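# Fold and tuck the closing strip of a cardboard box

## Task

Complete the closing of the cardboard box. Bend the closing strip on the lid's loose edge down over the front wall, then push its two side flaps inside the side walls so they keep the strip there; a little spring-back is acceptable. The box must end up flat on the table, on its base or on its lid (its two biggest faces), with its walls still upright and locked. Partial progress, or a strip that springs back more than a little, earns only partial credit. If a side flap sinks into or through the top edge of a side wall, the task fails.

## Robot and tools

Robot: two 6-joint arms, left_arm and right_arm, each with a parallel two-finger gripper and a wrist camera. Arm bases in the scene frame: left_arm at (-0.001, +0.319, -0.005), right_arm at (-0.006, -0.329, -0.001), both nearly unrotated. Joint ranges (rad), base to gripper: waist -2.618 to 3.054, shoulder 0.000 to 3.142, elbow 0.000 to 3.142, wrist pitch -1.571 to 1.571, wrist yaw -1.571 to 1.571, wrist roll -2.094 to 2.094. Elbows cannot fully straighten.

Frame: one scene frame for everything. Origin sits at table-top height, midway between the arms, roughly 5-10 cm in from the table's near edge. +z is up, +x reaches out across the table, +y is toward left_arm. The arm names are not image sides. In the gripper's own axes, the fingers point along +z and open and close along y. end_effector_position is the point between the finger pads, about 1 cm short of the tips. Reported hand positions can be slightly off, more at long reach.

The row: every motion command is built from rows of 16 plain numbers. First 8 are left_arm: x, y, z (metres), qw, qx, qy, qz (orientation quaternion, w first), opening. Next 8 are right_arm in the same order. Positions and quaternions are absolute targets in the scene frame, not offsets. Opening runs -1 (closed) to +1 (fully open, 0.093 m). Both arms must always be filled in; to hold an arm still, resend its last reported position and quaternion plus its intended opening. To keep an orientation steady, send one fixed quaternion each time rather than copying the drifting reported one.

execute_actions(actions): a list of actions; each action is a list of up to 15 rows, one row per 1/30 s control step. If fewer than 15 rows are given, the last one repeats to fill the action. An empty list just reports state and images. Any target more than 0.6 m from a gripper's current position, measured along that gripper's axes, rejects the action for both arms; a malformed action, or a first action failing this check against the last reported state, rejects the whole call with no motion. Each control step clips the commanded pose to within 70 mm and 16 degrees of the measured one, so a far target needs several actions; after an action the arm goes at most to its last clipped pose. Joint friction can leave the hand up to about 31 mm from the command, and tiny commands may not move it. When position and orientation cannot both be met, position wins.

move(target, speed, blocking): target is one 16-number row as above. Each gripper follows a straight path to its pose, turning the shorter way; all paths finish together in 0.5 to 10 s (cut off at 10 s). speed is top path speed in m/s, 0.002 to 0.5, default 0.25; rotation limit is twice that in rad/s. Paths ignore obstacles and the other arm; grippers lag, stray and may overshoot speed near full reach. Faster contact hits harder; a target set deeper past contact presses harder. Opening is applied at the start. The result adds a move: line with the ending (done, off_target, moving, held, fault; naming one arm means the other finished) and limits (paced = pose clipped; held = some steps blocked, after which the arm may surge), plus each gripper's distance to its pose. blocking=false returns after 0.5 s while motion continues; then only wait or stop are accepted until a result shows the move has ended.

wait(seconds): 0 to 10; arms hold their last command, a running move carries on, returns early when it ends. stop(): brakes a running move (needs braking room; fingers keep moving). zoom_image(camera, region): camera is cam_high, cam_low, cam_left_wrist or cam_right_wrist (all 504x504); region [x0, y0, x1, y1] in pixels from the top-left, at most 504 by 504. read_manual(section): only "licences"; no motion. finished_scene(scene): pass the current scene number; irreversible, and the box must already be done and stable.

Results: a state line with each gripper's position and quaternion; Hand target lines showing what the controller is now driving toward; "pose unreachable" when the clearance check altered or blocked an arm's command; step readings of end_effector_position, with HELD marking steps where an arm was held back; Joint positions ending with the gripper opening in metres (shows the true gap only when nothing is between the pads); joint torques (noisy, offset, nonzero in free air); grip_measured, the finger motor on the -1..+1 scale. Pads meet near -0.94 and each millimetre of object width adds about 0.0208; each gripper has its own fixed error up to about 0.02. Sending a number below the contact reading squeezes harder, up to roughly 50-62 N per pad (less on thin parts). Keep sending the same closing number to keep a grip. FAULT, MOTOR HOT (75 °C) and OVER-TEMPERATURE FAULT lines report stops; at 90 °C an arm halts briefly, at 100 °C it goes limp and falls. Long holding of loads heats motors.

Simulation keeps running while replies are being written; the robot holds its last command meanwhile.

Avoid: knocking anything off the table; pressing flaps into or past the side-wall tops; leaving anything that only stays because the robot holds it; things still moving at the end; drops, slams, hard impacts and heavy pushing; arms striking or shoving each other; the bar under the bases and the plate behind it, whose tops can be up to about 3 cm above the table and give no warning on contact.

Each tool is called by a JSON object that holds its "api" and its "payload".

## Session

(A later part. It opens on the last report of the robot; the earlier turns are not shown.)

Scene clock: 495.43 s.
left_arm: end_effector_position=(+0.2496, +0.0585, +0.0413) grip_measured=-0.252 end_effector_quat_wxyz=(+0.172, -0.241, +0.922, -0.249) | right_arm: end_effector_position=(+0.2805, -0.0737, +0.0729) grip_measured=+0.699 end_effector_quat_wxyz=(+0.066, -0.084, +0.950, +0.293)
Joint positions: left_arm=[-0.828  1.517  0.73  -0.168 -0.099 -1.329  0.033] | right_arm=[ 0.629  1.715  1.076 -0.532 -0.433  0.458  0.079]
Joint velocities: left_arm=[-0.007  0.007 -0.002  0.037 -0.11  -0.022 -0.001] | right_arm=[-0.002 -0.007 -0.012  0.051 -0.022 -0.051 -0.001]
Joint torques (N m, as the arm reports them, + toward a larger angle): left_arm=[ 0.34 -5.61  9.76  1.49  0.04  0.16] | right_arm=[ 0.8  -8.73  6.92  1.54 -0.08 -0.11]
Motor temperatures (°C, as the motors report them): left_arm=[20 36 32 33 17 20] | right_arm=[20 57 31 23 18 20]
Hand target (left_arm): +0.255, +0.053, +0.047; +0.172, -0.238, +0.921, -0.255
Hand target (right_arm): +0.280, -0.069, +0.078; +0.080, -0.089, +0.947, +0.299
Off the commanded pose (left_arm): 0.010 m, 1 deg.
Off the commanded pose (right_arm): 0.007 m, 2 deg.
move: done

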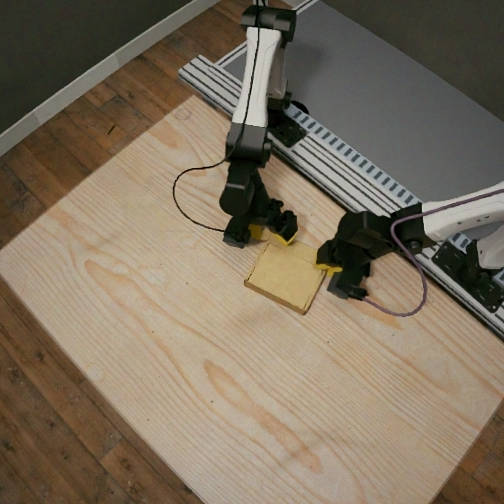

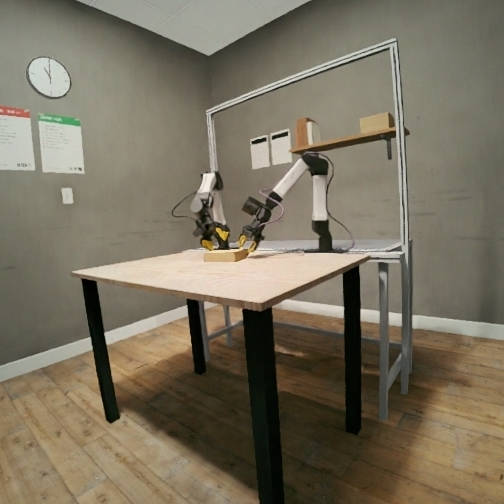

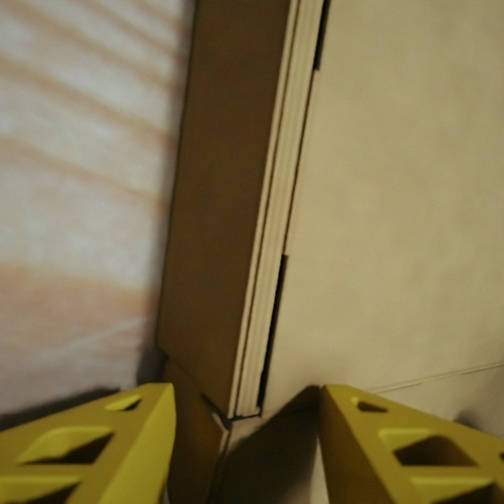

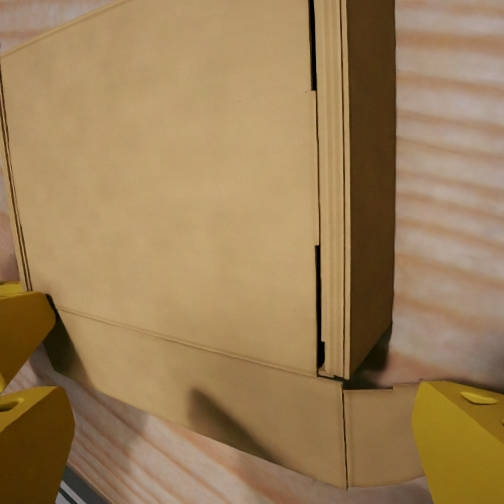

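{"api": "execute_actions", "payload": {"actions": [[[0.255,0.053,0.047,0.1716,-0.2378,0.9215,-0.2545,-0.30,0.279,-0.066,0.074,0.080,-0.0885,0.946,0.299,0.65],[0.255,0.053,0.047,0.1716,-0.2378,0.9215,-0.2545,-0.30,0.279,-0.066,0.073,0.080,-0.0885,0.946,0.299,0.63],[0.255,0.053,0.047,0.1716,-0.2378,0.9215,-0.2545,-0.30,0.279,-0.066,0.072,0.080,-0.0885,0.946,0.299,0.61],[0.255,0.053,0.047,0.1716,-0.2378,0.9215,-0.2545,-0.30,0.279,-0.066,0.071,0.080,-0.0885,0.946,0.299,0.59],[0.255,0.053,0.047,0.1716,-0.2378,0.9215,-0.2545,-0.30,0.279,-0.066,0.070,0.080,-0.0885,0.946,0.299,0.57],[0.255,0.053,0.047,0.1716,-0.2378,0.9215,-0.2545,-0.30,0.279,-0.066,0.069,0.080,-0.0885,0.946,0.299,0.55],[0.255,0.053,0.047,0.1716,-0.2378,0.9215,-0.2545,-0.30,0.279,-0.066,0.068,0.080,-0.0885,0.946,0.299,0.55],[0.255,0.053,0.047,0.1716,-0.2378,0.9215,-0.2545,-0.30,0.279,-0.066,0.067,0.080,-0.0885,0.946,0.299,0.55],[0.255,0.053,0.047,0.1716,-0.2378,0.9215,-0.2545,-0.30,0.279,-0.066,0.066,0.080,-0.0885,0.946,0.299,0.55],[0.255,0.053,0.047,0.1716,-0.2378,0.9215,-0.2545,-0.30,0.279,-0.066,0.065,0.080,-0.0885,0.946,0.299,0.55],[0.255,0.053,0.047,0.1716,-0.2378,0.9215,-0.2545,-0.30,0.279,-0.066,0.064,0.080,-0.0885,0.946,0.299,0.55],[0.255,0.053,0.047,0.1716,-0.2378,0.9215,-0.2545,-0.30,0.279,-0.066,0.063,0.080,-0.0885,0.946,0.299,0.55],[0.255,0.053,0.047,0.1716,-0.2378,0.9215,-0.2545,-0.30,0.279,-0.066,0.062,0.080,-0.0885,0.946,0.299,0.55],[0.255,0.053,0.047,0.1716,-0.2378,0.9215,-0.2545,-0.30,0.279,-0.066,0.061,0.080,-0.0885,0.946,0.299,0.55],[0.255,0.053,0.047,0.1716,-0.2378,0.9215,-0.2545,-0.30,0.279,-0.066,0.060,0.080,-0.0885,0.946,0.299,0.55]],[[0.255,0.053,0.047,0.1716,-0.2378,0.9215,-0.2545,-0.33,0.279,-0.066,0.059,0.080,-0.0885,0.946,0.299,0.53],[0.255,0.053,0.047,0.1716,-0.2378,0.9215,-0.2545,-0.33,0.279,-0.066,0.058,0.080,-0.0885,0.946,0.299,0.51],[0.255,0.053,0.047,0.1716,-0.2378,0.9215,-0.2545,-0.33,0.279,-0.066,0.057,0.080,-0.0885,0.946,0.299,0.49],[0.255,0.053,0.047,0.1716,-0.2378,0.9215,-0.2545,-0.33,0.279,-0.066,0.056,0.080,-0.0885,0.946,0.299,0.47],[0.255,0.053,0.047,0.1716,-0.2378,0.9215,-0.2545,-0.33,0.279,-0.066,0.055,0.080,-0.0885,0.946,0.299,0.45],[0.255,0.053,0.047,0.1716,-0.2378,0.9215,-0.2545,-0.33,0.279,-0.066,0.054,0.080,-0.0885,0.946,0.299,0.43],[0.255,0.053,0.047,0.1716,-0.2378,0.9215,-0.2545,-0.33,0.279,-0.066,0.053,0.080,-0.0885,0.946,0.299,0.41],[0.255,0.053,0.047,0.1716,-0.2378,0.9215,-0.2545,-0.33,0.279,-0.066,0.052,0.080,-0.0885,0.946,0.299,0.39],[0.255,0.053,0.047,0.1716,-0.2378,0.9215,-0.2545,-0.33,0.279,-0.066,0.051,0.080,-0.0885,0.946,0.299,0.37],[0.255,0.053,0.047,0.1716,-0.2378,0.9215,-0.2545,-0.33,0.279,-0.066,0.050,0.080,-0.0885,0.946,0.299,0.35]]]}}

Scene clock: 523.53 s.
left_arm: end_effector_position=(+0.2495, +0.0584, +0.0413) grip_measured=-0.328 end_effector_quat_wxyz=(+0.172, -0.240, +0.922, -0.249) | right_arm: end_effector_position=(+0.2813, -0.0698, +0.0570) grip_measured=+0.352 end_effector_quat_wxyz=(+0.082, -0.087, +0.947, +0.298)
Joint positions: left_arm=[-0.828  1.517  0.73  -0.168 -0.099 -1.328  0.029] | right_arm=[ 0.639  1.73   1.011 -0.415 -0.425  0.467  0.062]
Joint velocities: left_arm=[-0.002 -0.017  0.002 -0.037 -0.037  0.037 -0.   ] | right_arm=[ 0.002 -0.002  0.002  0.022 -0.022 -0.066 -0.001]
Joint torques (N m, as the arm reports them, + toward a larger angle): left_arm=[ 0.41 -5.47  9.75  1.46  0.    0.15] | right_arm=[ 0.56 -6.21  6.9   1.69 -0.14 -0.12]
Motor temperatures (°C, as the motors report them): left_arm=[20 34 35 33 17 20] | right_arm=[20 55 31 23 18 20]
Hand target (left_arm): +0.255, +0.053, +0.047; +0.172, -0.238, +0.921, -0.255
Hand target (right_arm): +0.279, -0.066, +0.050; +0.080, -0.089, +0.947, +0.299
Off the commanded pose (left_arm): 0.010 m, 1 deg.
Off the commanded pose (right_arm): 0.008 m, 0 deg.
Step readings (end_effector_position; steps 1 to 15: 1st action; 16 to 30: 2nd action):
0: left_arm (+0.2495, +0.0584, +0.0413) | right_arm (+0.2820, -0.0730, +0.0740)
1: left_arm (+0.2495, +0.0584, +0.0413) | right_arm (+0.2821, -0.0727, +0.0739)
2: left_arm (+0.2495, +0.0584, +0.0413) | right_arm (+0.2819, -0.0721, +0.0734)
4: left_arm (+0.2495, +0.0584, +0.0413) | right_arm (+0.2807, -0.0709, +0.0723)
8: left_arm (+0.2495, +0.0584, +0.0413) | right_arm (+0.2795, -0.0705, +0.0697)
15: left_arm (+0.2495, +0.0584, +0.0413) | right_arm (+0.2801, -0.0701, +0.0670)
16: left_arm (+0.2495, +0.0584, +0.0413) | right_arm (+0.2802, -0.0701, +0.0666)
17: left_arm (+0.2495, +0.0584, +0.0413) | right_arm (+0.2803, -0.0701, +0.0662)
19: left_arm (+0.2495, +0.0584, +0.0413) | right_arm (+0.2803, -0.0703, +0.0651)
23: left_arm (+0.2495, +0.0584, +0.0413) | right_arm (+0.2807, -0.0702, +0.0619)
30: end_effector_position above

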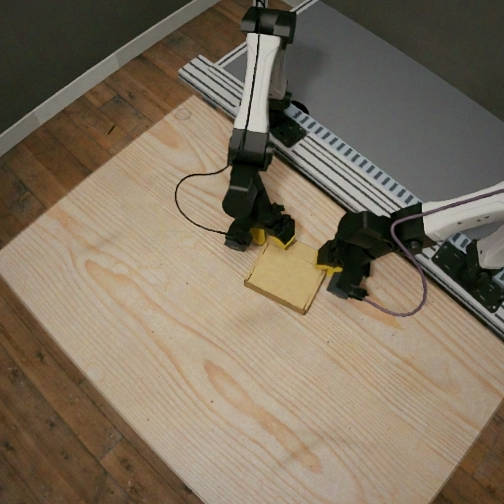

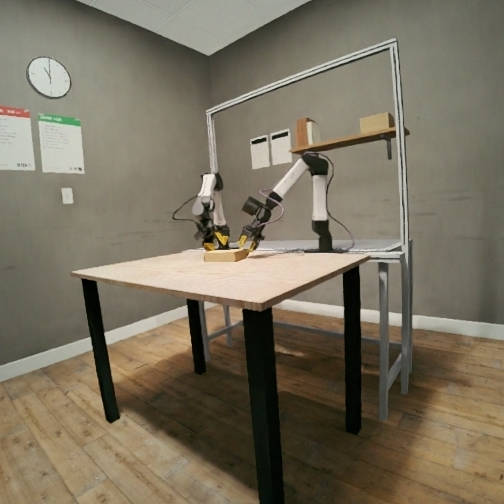

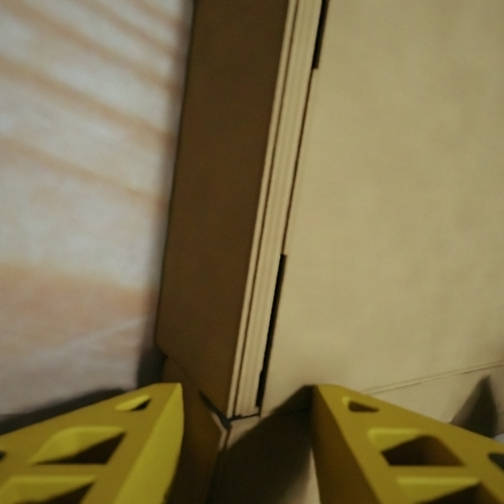

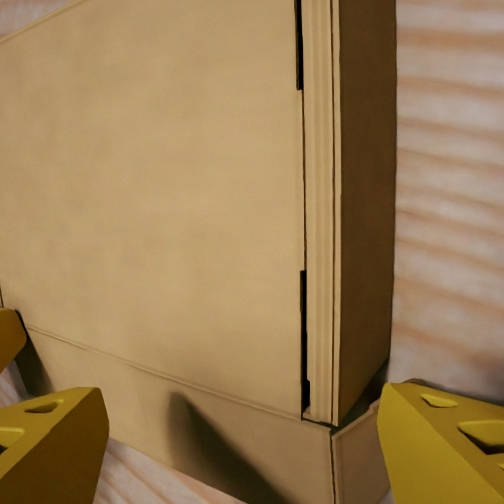

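{"api": "execute_actions", "payload": {"actions": [[[0.255,0.053,0.047,0.1716,-0.2378,0.9215,-0.2545,-0.36,0.2785,-0.066,0.049,0.080,-0.0885,0.946,0.299,0.33],[0.255,0.053,0.047,0.1716,-0.2378,0.9215,-0.2545,-0.36,0.278,-0.066,0.048,0.080,-0.0885,0.946,0.299,0.31],[0.255,0.053,0.047,0.1716,-0.2378,0.9215,-0.2545,-0.36,0.2775,-0.0662,0.047,0.080,-0.0885,0.946,0.299,0.29],[0.255,0.053,0.047,0.1716,-0.2378,0.9215,-0.2545,-0.36,0.277,-0.0664,0.046,0.080,-0.0885,0.946,0.299,0.27],[0.255,0.053,0.047,0.1716,-0.2378,0.9215,-0.2545,-0.36,0.2765,-0.0666,0.045,0.080,-0.0885,0.946,0.299,0.25],[0.255,0.053,0.047,0.1716,-0.2378,0.9215,-0.2545,-0.36,0.276,-0.0668,0.044,0.080,-0.0885,0.946,0.299,0.23],[0.255,0.053,0.047,0.1716,-0.2378,0.9215,-0.2545,-0.36,0.2755,-0.067,0.043,0.080,-0.0885,0.946,0.299,0.21],[0.255,0.053,0.047,0.1716,-0.2378,0.9215,-0.2545,-0.36,0.275,-0.067,0.042,0.080,-0.0885,0.946,0.299,0.19],[0.255,0.053,0.047,0.1716,-0.2378,0.9215,-0.2545,-0.36,0.2745,-0.067,0.041,0.080,-0.0885,0.946,0.299,0.17],[0.255,0.053,0.047,0.1716,-0.2378,0.9215,-0.2545,-0.36,0.274,-0.067,0.040,0.080,-0.0885,0.946,0.299,0.15],[0.255,0.053,0.047,0.1716,-0.2378,0.9215,-0.2545,-0.36,0.2735,-0.067,0.039,0.080,-0.0885,0.946,0.299,0.13],[0.255,0.053,0.047,0.1716,-0.2378,0.9215,-0.2545,-0.36,0.273,-0.067,0.038,0.080,-0.0885,0.946,0.299,0.11],[0.255,0.053,0.047,0.1716,-0.2378,0.9215,-0.2545,-0.36,0.273,-0.067,0.037,0.080,-0.0885,0.946,0.299,0.09],[0.255,0.053,0.047,0.1716,-0.2378,0.9215,-0.2545,-0.36,0.273,-0.067,0.036,0.080,-0.0885,0.946,0.299,0.07],[0.255,0.053,0.047,0.1716,-0.2378,0.9215,-0.2545,-0.36,0.273,-0.067,0.035,0.080,-0.0885,0.946,0.299,0.05]],[[0.255,0.053,0.047,0.1716,-0.2378,0.9215,-0.2545,-0.36,0.273,-0.067,0.034,0.080,-0.0885,0.946,0.299,0.03],[0.255,0.053,0.047,0.1716,-0.2378,0.9215,-0.2545,-0.36,0.273,-0.067,0.034,0.080,-0.0885,0.946,0.299,0.01],[0.255,0.053,0.047,0.1716,-0.2378,0.9215,-0.2545,-0.36,0.273,-0.067,0.034,0.080,-0.0885,0.946,0.299,-0.01],[0.255,0.053,0.047,0.1716,-0.2378,0.9215,-0.2545,-0.36,0.273,-0.067,0.034,0.080,-0.0885,0.946,0.299,-0.03]]]}}

{"api": "zoom_image", "payload": {"camera": "cam_right_wrist", "region": [204, 304, 404, 504]}}

Scene clock: 544.80 s.
left_arm: end_effector_position=(+0.2495, +0.0584, +0.0413) grip_measured=-0.358 end_effector_quat_wxyz=(+0.172, -0.240, +0.922, -0.249) | right_arm: end_effector_position=(+0.2780, -0.0740, +0.0400) grip_measured=-0.028 end_effector_quat_wxyz=(+0.085, -0.084, +0.949, +0.292)
Joint positions: left_arm=[-0.828  1.517  0.73  -0.168 -0.099 -1.328  0.028] | right_arm=[ 0.639  1.742  0.952 -0.344 -0.41   0.471  0.044]
Joint velocities: left_arm=[-0.007  0.017  0.007 -0.022 -0.081  0.007 -0.001] | right_arm=[-0.012 -0.027 -0.022 -0.081 -0.007 -0.037 -0.   ]
Joint torques (N m, as the arm reports them, + toward a larger angle): left_arm=[ 0.3  -5.49  9.73  1.47  0.01  0.16] | right_arm=[ 1.02 -6.04  6.55  1.71 -0.25 -0.09]
Motor temperatures (°C, as the motors report them): left_arm=[20 33 36 33 17 20] | right_arm=[20 51 30 24 18 20]
Hand target (left_arm): +0.255, +0.053, +0.047; +0.172, -0.238, +0.921, -0.255
Hand target (right_arm): +0.273, -0.067, +0.034; +0.080, -0.089, +0.947, +0.299
Off the commanded pose (left_arm): 0.010 m, 1 deg.
Off the commanded pose (right_arm): 0.011 m, 1 deg.
Step readings (end_effector_position; steps 1 to 15: 1st action; 16 to 30: 2nd action):
0: left_arm (+0.2495, +0.0584, +0.0413) | right_arm (+0.2814, -0.0698, +0.0569)
1: left_arm (+0.2495, +0.0584, +0.0413) | right_arm (+0.2815, -0.0697, +0.0569)
2: left_arm (+0.2495, +0.0584, +0.0413) | right_arm (+0.2815, -0.0698, +0.0566)
4: left_arm (+0.2495, +0.0584, +0.0413) | right_arm (+0.2813, -0.0701, +0.0553)
8: left_arm (+0.2495, +0.0584, +0.0413) | right_arm (+0.2797, -0.0712, +0.0513)
15: left_arm (+0.2495, +0.0584, +0.0413) | right_arm (+0.2775, -0.0727, +0.0448)
16: left_arm (+0.2495, +0.0584, +0.0413) | right_arm (+0.2776, -0.0728, +0.0435)
17: left_arm (+0.2495, +0.0584, +0.0413) | right_arm (+0.2776, -0.0731, +0.0421)
19: left_arm (+0.2495, +0.0584, +0.0413) | right_arm (+0.2779, -0.0737, +0.0405)
23: left_arm (+0.2495, +0.0584, +0.0413) | right_arm (+0.2780, -0.0740, +0.0400)
30: end_effector_position above

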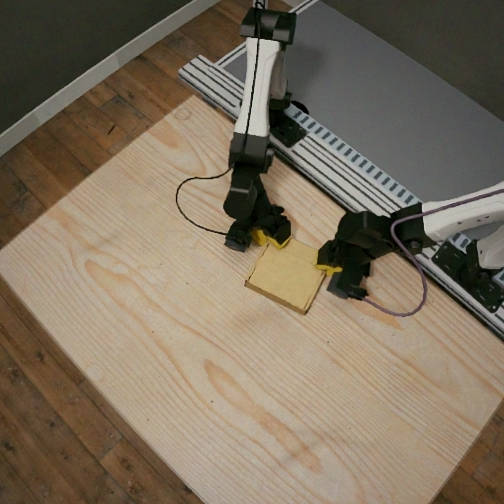

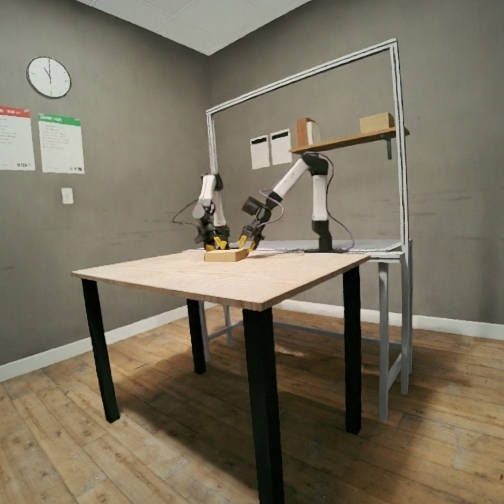

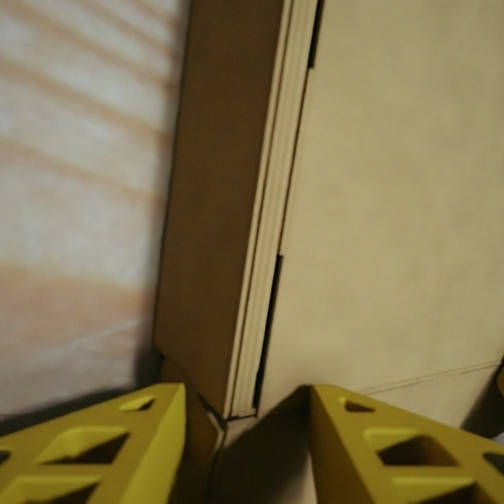

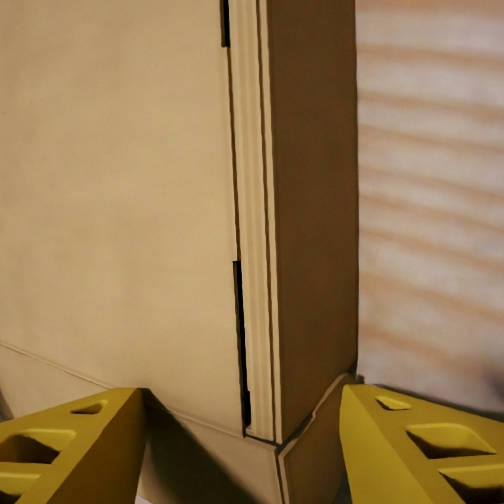

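Region (204, 304, 404, 504) of cam_right_wrist's 504x504 image, scaled by 2.520, with more detail than that image has.

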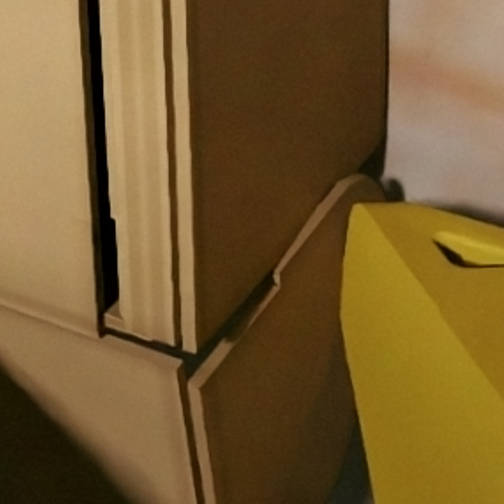

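{"api": "move", "payload": {"target": [0.255,0.053,0.047,0.1716,-0.2378,0.9215,-0.2545,-0.38,0.266,-0.068,0.035,0.080,-0.0885,0.946,0.299,-0.08], "speed": 0.01}}

{"api": "zoom_image", "payload": {"camera": "cam_right_wrist", "region": [204, 304, 404, 504]}}

Scene clock: 552.33 s.
left_arm: end_effector_position=(+0.2495, +0.0584, +0.0413) grip_measured=-0.377 end_effector_quat_wxyz=(+0.172, -0.240, +0.922, -0.249) | right_arm: end_effector_position=(+0.2777, -0.0742, +0.0392) grip_measured=-0.077 end_effector_quat_wxyz=(+0.090, -0.082, +0.948, +0.295)
Joint positions: left_arm=[-0.828  1.517  0.73  -0.168 -0.099 -1.328  0.027] | right_arm=[ 0.639  1.735  0.934 -0.319 -0.409  0.478  0.042]
Joint velocities: left_arm=[-0.007 -0.027 -0.007  0.051 -0.037  0.081  0.001] | right_arm=[-0.012  0.002  0.002 -0.007  0.022  0.022 -0.001]
Joint torques (N m, as the arm reports them, + toward a larger angle): left_arm=[ 0.28 -5.5   9.71  1.46  0.04  0.16] | right_arm=[ 1.73 -7.24  5.66  1.54 -0.21 -0.07]
Motor temperatures (°C, as the motors report them): left_arm=[20 33 37 33 17 20] | right_arm=[20 51 30 24 18 20]
Hand target (left_arm): +0.255, +0.053, +0.047; +0.172, -0.238, +0.921, -0.255
Hand target (right_arm): +0.266, -0.068, +0.035; +0.080, -0.089, +0.947, +0.299
Off the commanded pose (left_arm): 0.010 m, 1 deg.
Off the commanded pose (right_arm): 0.014 m, 1 deg.
move: off_target (right_arm)

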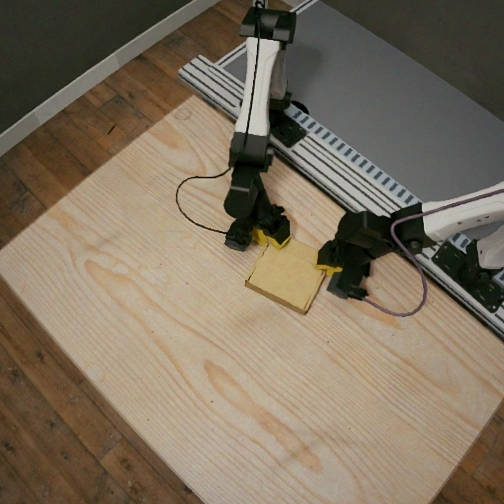

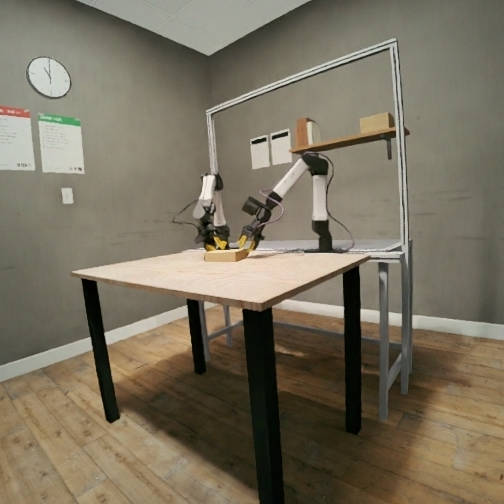

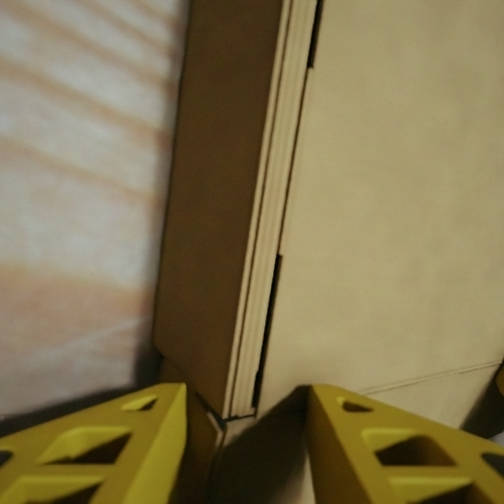

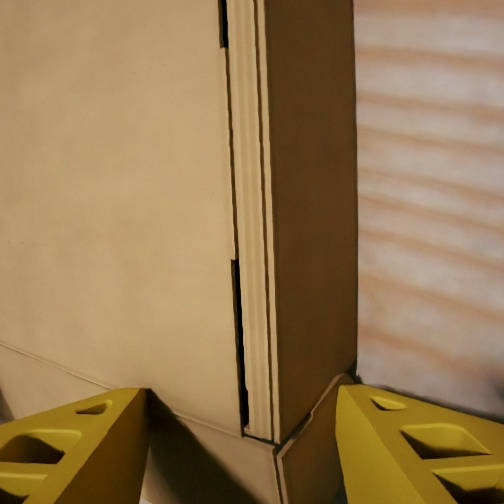

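Region (204, 304, 404, 504) of cam_right_wrist's 504x504 image, scaled by 2.520, with more detail than that image has.

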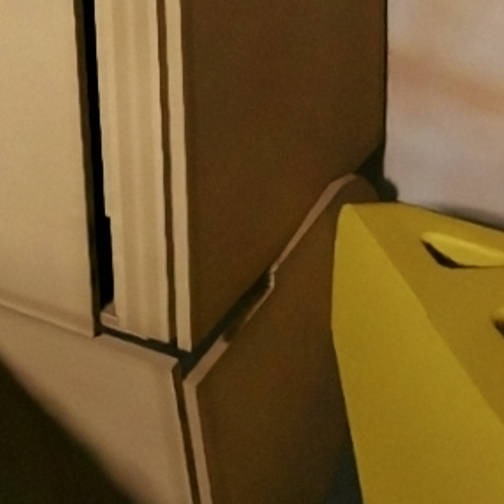

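{"api": "move", "payload": {"target": [0.255,0.053,0.047,0.1716,-0.2378,0.9215,-0.2545,-0.38,0.266,-0.077,0.040,0.080,-0.0885,0.946,0.299,-0.08], "speed": 0.01}}

{"api": "zoom_image", "payload": {"camera": "cam_right_wrist", "region": [204, 304, 404, 504]}}

Scene clock: 561.03 s.
left_arm: end_effector_position=(+0.2495, +0.0584, +0.0413) grip_measured=-0.377 end_effector_quat_wxyz=(+0.172, -0.240, +0.922, -0.249) | right_arm: end_effector_position=(+0.2745, -0.0762, +0.0398) grip_measured=-0.078 end_effector_quat_wxyz=(+0.089, -0.082, +0.948, +0.295)
Joint positions: left_arm=[-0.828  1.517  0.73  -0.168 -0.099 -1.327  0.027] | right_arm=[ 0.639  1.722  0.922 -0.323 -0.41   0.478  0.041]
Joint velocities: left_arm=[-0.017 -0.012 -0.007 -0.022 -0.081  0.007 -0.001] | right_arm=[-0.002 -0.002  0.007 -0.037 -0.037  0.022  0.   ]
Joint torques (N m, as the arm reports them, + toward a larger angle): left_arm=[ 0.34 -5.48  9.72  1.46  0.04  0.18] | right_arm=[-0.11 -8.17  6.21  1.31 -0.3  -0.27]
Motor temperatures (°C, as the motors report them): left_arm=[20 33 37 32 17 20] | right_arm=[20 51 30 24 18 20]
Hand target (left_arm): +0.255, +0.053, +0.047; +0.172, -0.238, +0.921, -0.255
Hand target (right_arm): +0.266, -0.077, +0.040; +0.080, -0.089, +0.947, +0.299
Off the commanded pose (left_arm): 0.010 m, 1 deg.
Off the commanded pose (right_arm): 0.009 m, 1 deg.
move: done

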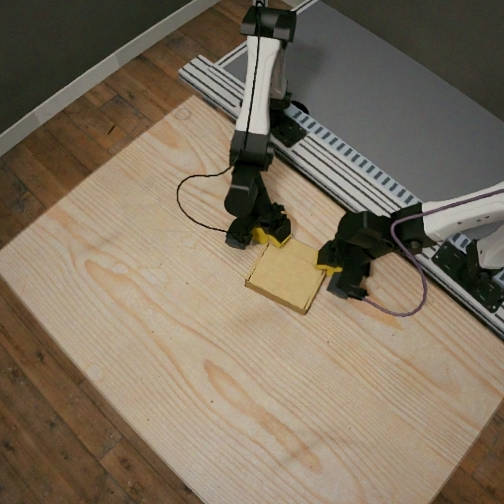

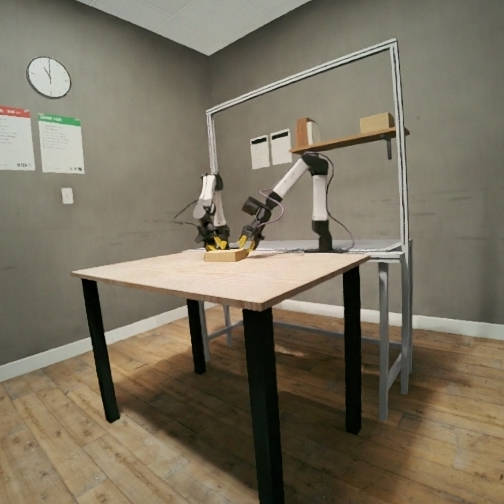

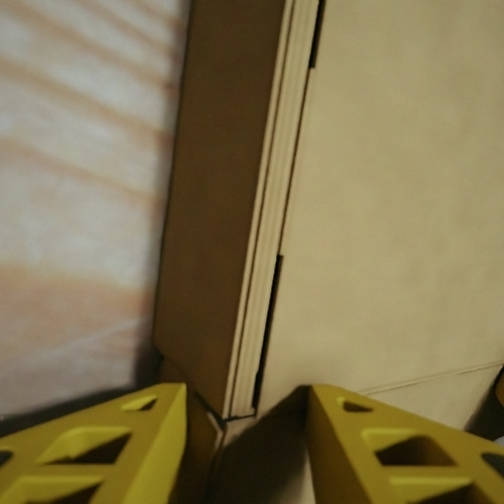

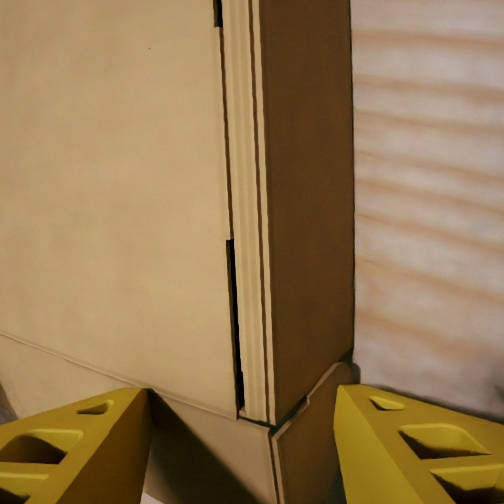

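Region (204, 304, 404, 504) of cam_right_wrist's 504x504 image, scaled by 2.520, with more detail than that image has.

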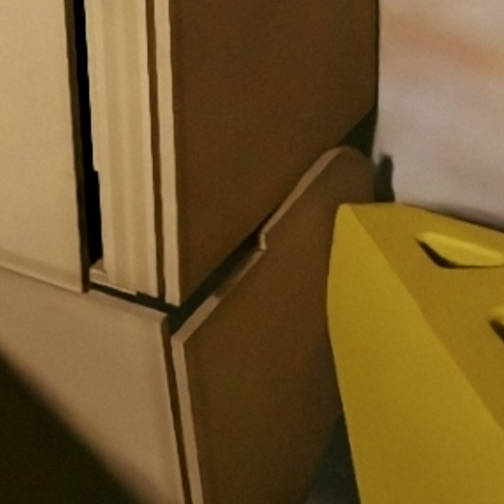

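{"api": "move", "payload": {"target": [0.255,0.053,0.047,0.1716,-0.2378,0.9215,-0.2545,-0.38,0.263,-0.077,0.046,0.080,-0.0885,0.946,0.299,-0.12], "speed": 0.01}}

{"api": "zoom_image", "payload": {"camera": "cam_right_wrist", "region": [204, 304, 404, 504]}}

Scene clock: 568.07 s.
left_arm: end_effector_position=(+0.2495, +0.0584, +0.0413) grip_measured=-0.377 end_effector_quat_wxyz=(+0.172, -0.240, +0.922, -0.249) | right_arm: end_effector_position=(+0.2716, -0.0783, +0.0439) grip_measured=-0.118 end_effector_quat_wxyz=(+0.087, -0.081, +0.949, +0.293)
Joint positions: left_arm=[-0.828  1.517  0.73  -0.168 -0.099 -1.327  0.027] | right_arm=[ 0.639  1.703  0.922 -0.348 -0.409  0.478  0.04 ]
Joint velocities: left_arm=[-0.002 -0.017 -0.012 -0.051 -0.051 -0.037  0.   ] | right_arm=[ 0.017 -0.012 -0.012  0.022 -0.022  0.007 -0.   ]
Joint torques (N m, as the arm reports them, + toward a larger angle): left_arm=[ 0.24 -5.44  9.81  1.46  0.01  0.16] | right_arm=[ 0.36 -8.22  6.51  1.33 -0.3  -0.22]
Motor temperatures (°C, as the motors report them): left_arm=[20 33 37 32 17 20] | right_arm=[20 51 30 24 18 20]
Hand target (left_arm): +0.255, +0.053, +0.047; +0.172, -0.238, +0.921, -0.255
Hand target (right_arm): +0.263, -0.077, +0.046; +0.080, -0.089, +0.947, +0.299
Off the commanded pose (left_arm): 0.010 m, 1 deg.
Off the commanded pose (right_arm): 0.009 m, 1 deg.
move: done

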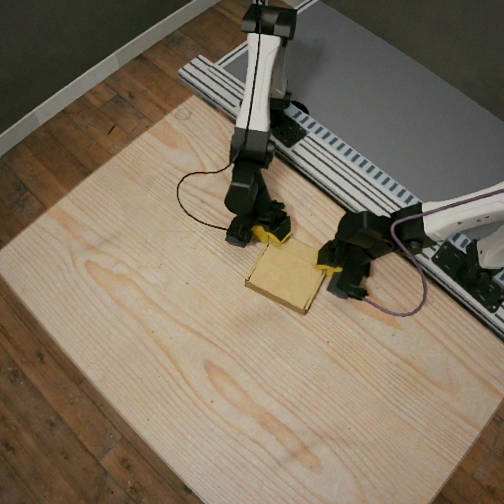

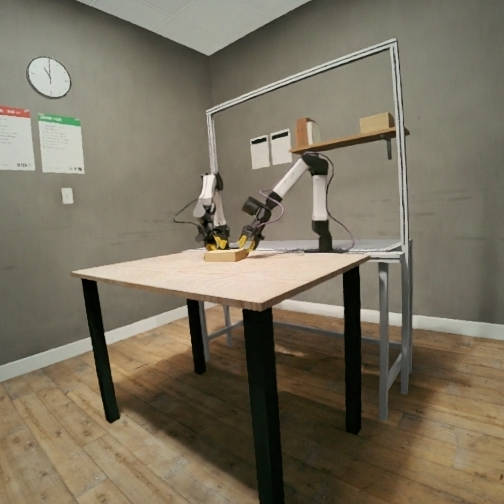

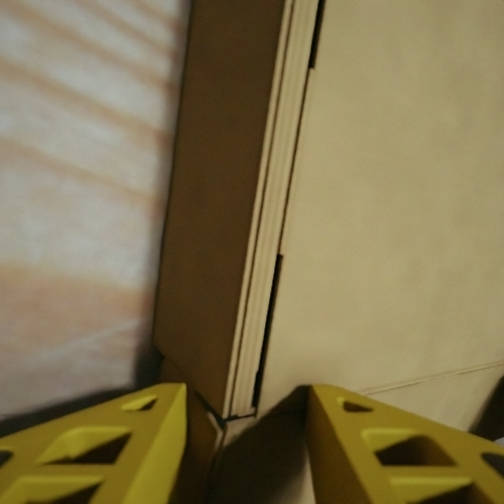

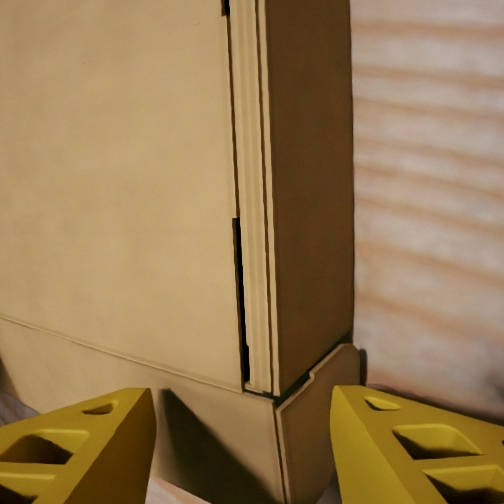

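Region (204, 304, 404, 504) of cam_right_wrist's 504x504 image, scaled by 2.520, with more detail than that image has.

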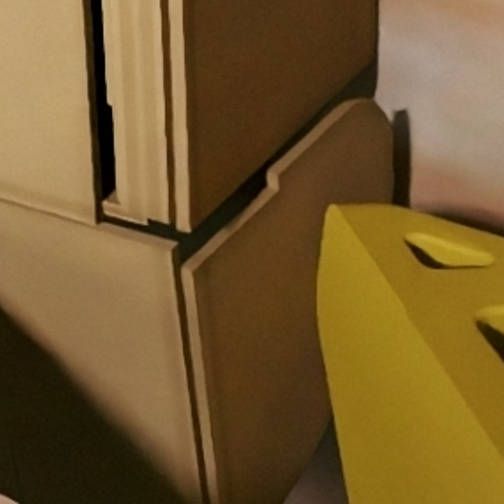

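{"api": "move", "payload": {"target": [0.255,0.053,0.047,0.1716,-0.2378,0.9215,-0.2545,-0.39,0.259,-0.0715,0.046,0.080,-0.0885,0.946,0.299,-0.14], "speed": 0.008}}

{"api": "zoom_image", "payload": {"camera": "cam_right_wrist", "region": [204, 304, 404, 504]}}

{"api": "zoom_image", "payload": {"camera": "cam_left_wrist", "region": [100, 304, 300, 504]}}

Scene clock: 580.27 s.
left_arm: end_effector_position=(+0.2495, +0.0584, +0.0413) grip_measured=-0.387 end_effector_quat_wxyz=(+0.172, -0.240, +0.923, -0.249) | right_arm: end_effector_position=(+0.2707, -0.0773, +0.0432) grip_measured=-0.138 end_effector_quat_wxyz=(+0.088, -0.082, +0.950, +0.289)
Joint positions: left_arm=[-0.828  1.517  0.73  -0.168 -0.099 -1.327  0.027] | right_arm=[ 0.647  1.703  0.922 -0.348 -0.397  0.483  0.039]
Joint velocities: left_arm=[-0.012  0.012 -0.012  0.022  0.051 -0.007  0.   ] | right_arm=[-0.007 -0.002  0.002 -0.051  0.066  0.007 -0.001]
Joint torques (N m, as the arm reports them, + toward a larger angle): left_arm=[ 0.41 -5.54  9.71  1.45  0.01  0.15] | right_arm=[ 1.39 -8.43  6.    1.43 -0.31 -0.1 ]
Motor temperatures (°C, as the motors report them): left_arm=[20 33 38 32 17 20] | right_arm=[20 52 30 24 18 20]
Hand target (left_arm): +0.255, +0.053, +0.047; +0.172, -0.238, +0.921, -0.255
Hand target (right_arm): +0.259, -0.072, +0.046; +0.080, -0.089, +0.947, +0.299
Off the commanded pose (left_arm): 0.010 m, 1 deg.
Off the commanded pose (right_arm): 0.013 m, 2 deg.
move: off_target (right_arm)

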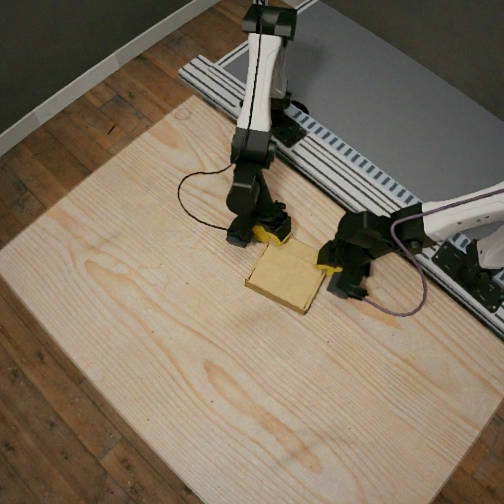

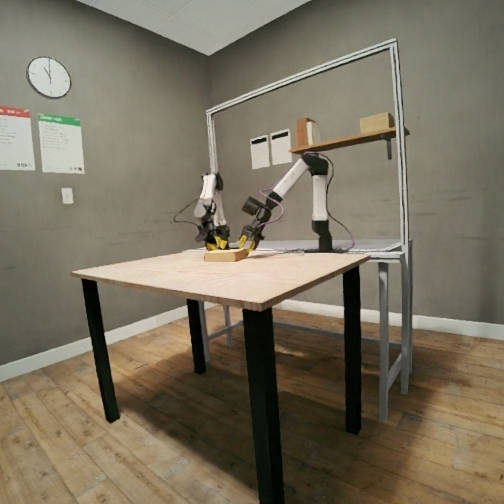

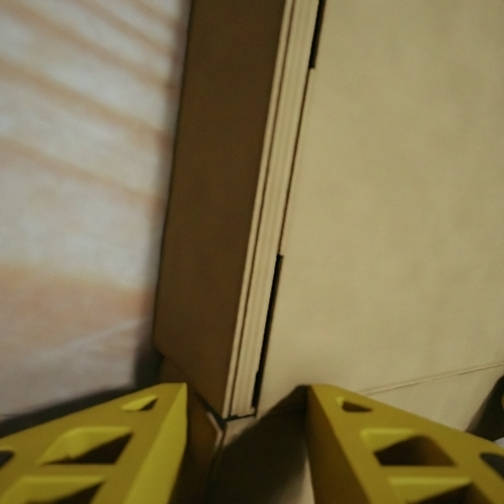

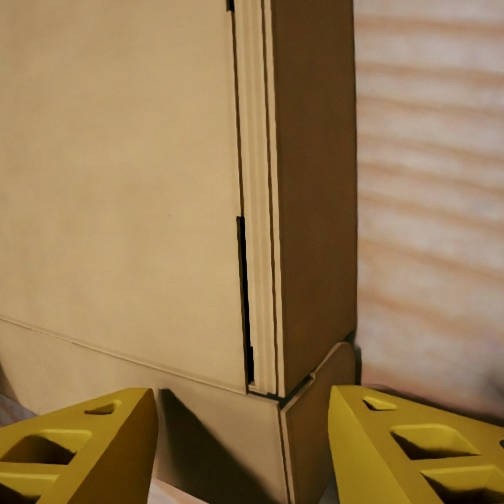

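Region (204, 304, 404, 504) of cam_right_wrist's 504x504 image, scaled by 2.520, with more detail than that image has.

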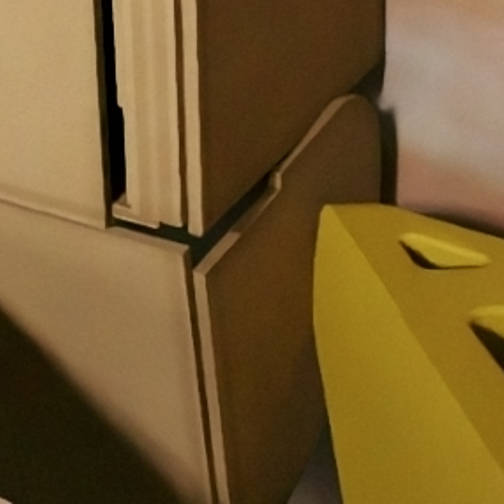

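Region (100, 304, 300, 504) of cam_left_wrist's 504x504 image, scaled by 2.520, with more detail than that image has.

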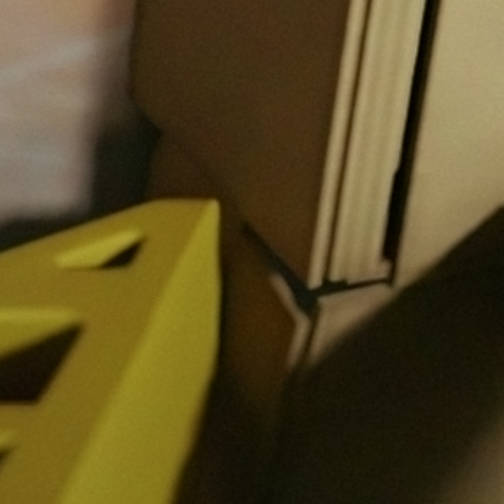

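{"api": "move", "payload": {"target": [0.255,0.053,0.053,0.1716,-0.2378,0.9215,-0.2545,-0.39,0.261,-0.076,0.046,0.080,-0.0885,0.946,0.299,-0.14], "speed": 0.008}}

{"api": "zoom_image", "payload": {"camera": "cam_right_wrist", "region": [204, 304, 404, 504]}}

{"api": "zoom_image", "payload": {"camera": "cam_left_wrist", "region": [100, 304, 300, 504]}}

Scene clock: 591.20 s.
left_arm: end_effector_position=(+0.2489, +0.0591, +0.0424) grip_measured=-0.388 end_effector_quat_wxyz=(+0.169, -0.240, +0.925, -0.243) | right_arm: end_effector_position=(+0.2701, -0.0770, +0.0433) grip_measured=-0.138 end_effector_quat_wxyz=(+0.087, -0.082, +0.950, +0.290)
Joint positions: left_arm=[-0.828  1.517  0.744 -0.196 -0.099 -1.327  0.027] | right_arm=[ 0.647  1.703  0.922 -0.349 -0.4    0.483  0.039]
Joint velocities: left_arm=[ 0.002 -0.017 -0.007 -0.022  0.007 -0.037 -0.001] | right_arm=[ 0.007  0.007 -0.002  0.051 -0.022 -0.066  0.001]
Joint torques (N m, as the arm reports them, + toward a larger angle): left_arm=[ 0.34 -6.72  9.78  1.42  0.    0.16] | right_arm=[ 0.19 -8.58  5.96  1.38 -0.38 -0.21]
Motor temperatures (°C, as the motors report them): left_arm=[20 33 38 32 17 20] | right_arm=[20 52 30 24 18 20]
Hand target (left_arm): +0.255, +0.053, +0.053; +0.172, -0.238, +0.921, -0.255
Hand target (right_arm): +0.261, -0.076, +0.046; +0.080, -0.088, +0.947, +0.299
Off the commanded pose (left_arm): 0.014 m, 1 deg.
Off the commanded pose (right_arm): 0.010 m, 2 deg.
move: off_target (left_arm)

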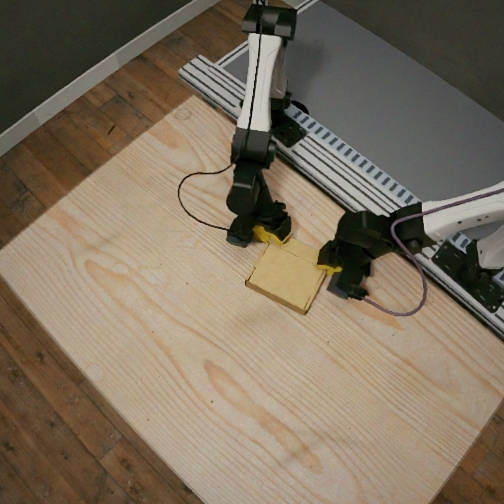

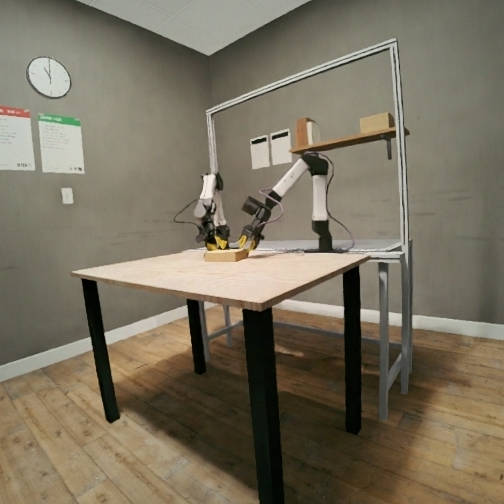

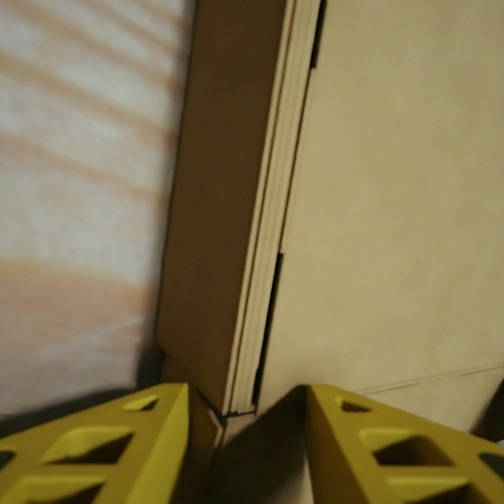

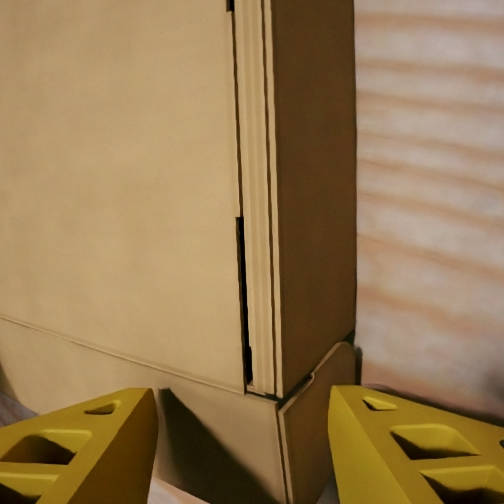

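Region (204, 304, 404, 504) of cam_right_wrist's 504x504 image, scaled by 2.520, with more detail than that image has.

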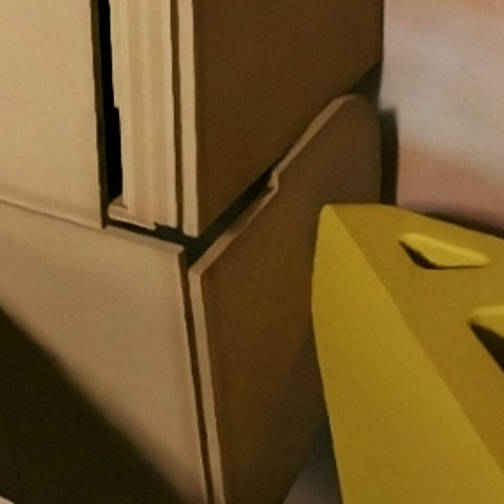

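Region (100, 304, 300, 504) of cam_left_wrist's 504x504 image, scaled by 2.520, with more detail than that image has.

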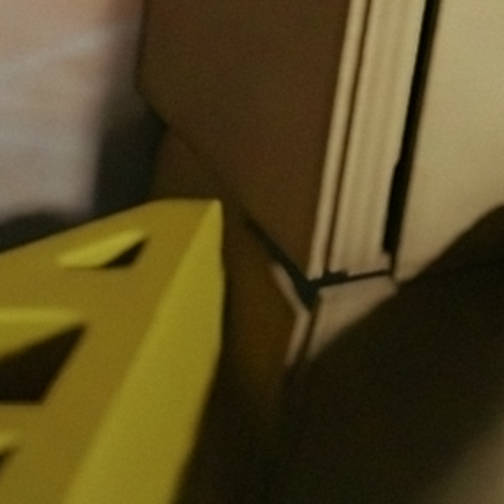

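{"api": "move", "payload": {"target": [0.257,0.051,0.057,0.1716,-0.2378,0.9215,-0.2545,-0.39,0.258,-0.0775,0.048,0.080,-0.0885,0.946,0.299,-0.17], "speed": 0.008}}

{"api": "zoom_image", "payload": {"camera": "cam_right_wrist", "region": [204, 304, 404, 504]}}

{"api": "zoom_image", "payload": {"camera": "cam_left_wrist", "region": [100, 304, 300, 504]}}

Scene clock: 599.27 s.
left_arm: end_effector_position=(+0.2488, +0.0593, +0.0446) grip_measured=-0.388 end_effector_quat_wxyz=(+0.167, -0.240, +0.926, -0.238) | right_arm: end_effector_position=(+0.2658, -0.0793, +0.0453) grip_measured=-0.168 end_effector_quat_wxyz=(+0.086, -0.082, +0.949, +0.291)
Joint positions: left_arm=[-0.828  1.517  0.762 -0.225 -0.099 -1.327  0.027] | right_arm=[ 0.647  1.682  0.906 -0.353 -0.403  0.483  0.037]
Joint velocities: left_arm=[-0.002 -0.007 -0.007  0.007  0.022  0.022 -0.   ] | right_arm=[-0.007 -0.002  0.007 -0.081  0.066  0.022  0.   ]
Joint torques (N m, as the arm reports them, + toward a larger angle): left_arm=[ 0.3  -6.57 10.15  1.5   0.02  0.16] | right_arm=[ 0.26 -8.04  6.66  1.35 -0.32 -0.2 ]
Motor temperatures (°C, as the motors report them): left_arm=[20 33 38 32 17 20] | right_arm=[20 52 29 24 18 20]
Hand target (left_arm): +0.257, +0.051, +0.057; +0.172, -0.238, +0.921, -0.254
Hand target (right_arm): +0.258, -0.078, +0.048; +0.080, -0.089, +0.947, +0.299
Off the commanded pose (left_arm): 0.017 m, 2 deg.
Off the commanded pose (right_arm): 0.008 m, 1 deg.
move: off_target (left_arm)

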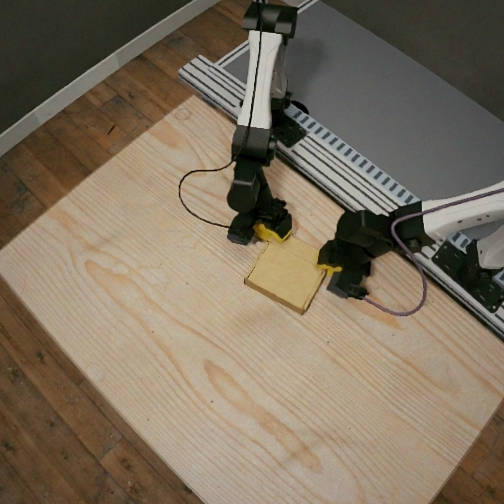

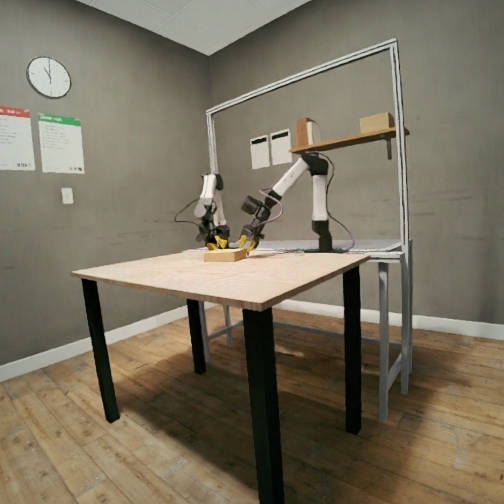

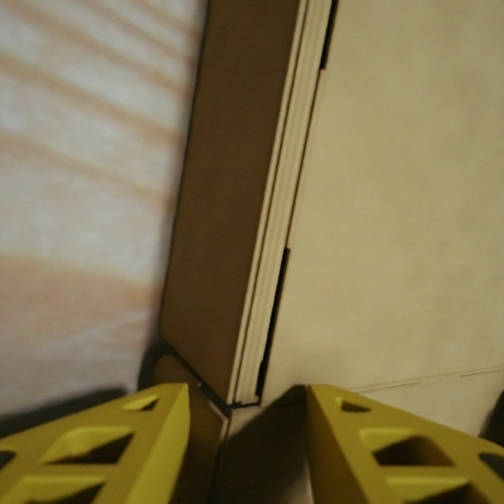

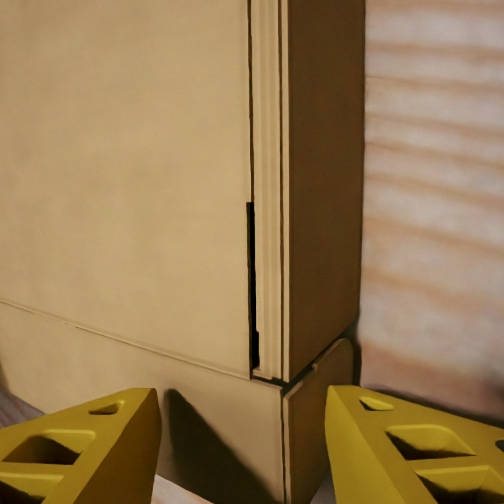

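Region (204, 304, 404, 504) of cam_right_wrist's 504x504 image, scaled by 2.520, with more detail than that image has.

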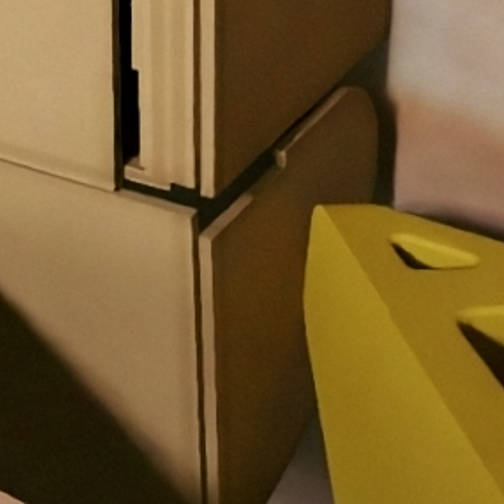

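Region (100, 304, 300, 504) of cam_left_wrist's 504x504 image, scaled by 2.520, with more detail than that image has.

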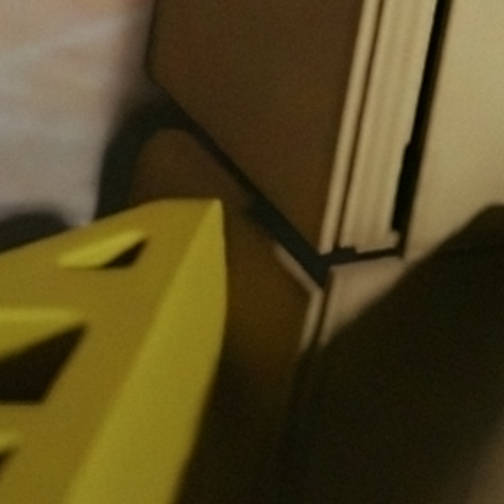

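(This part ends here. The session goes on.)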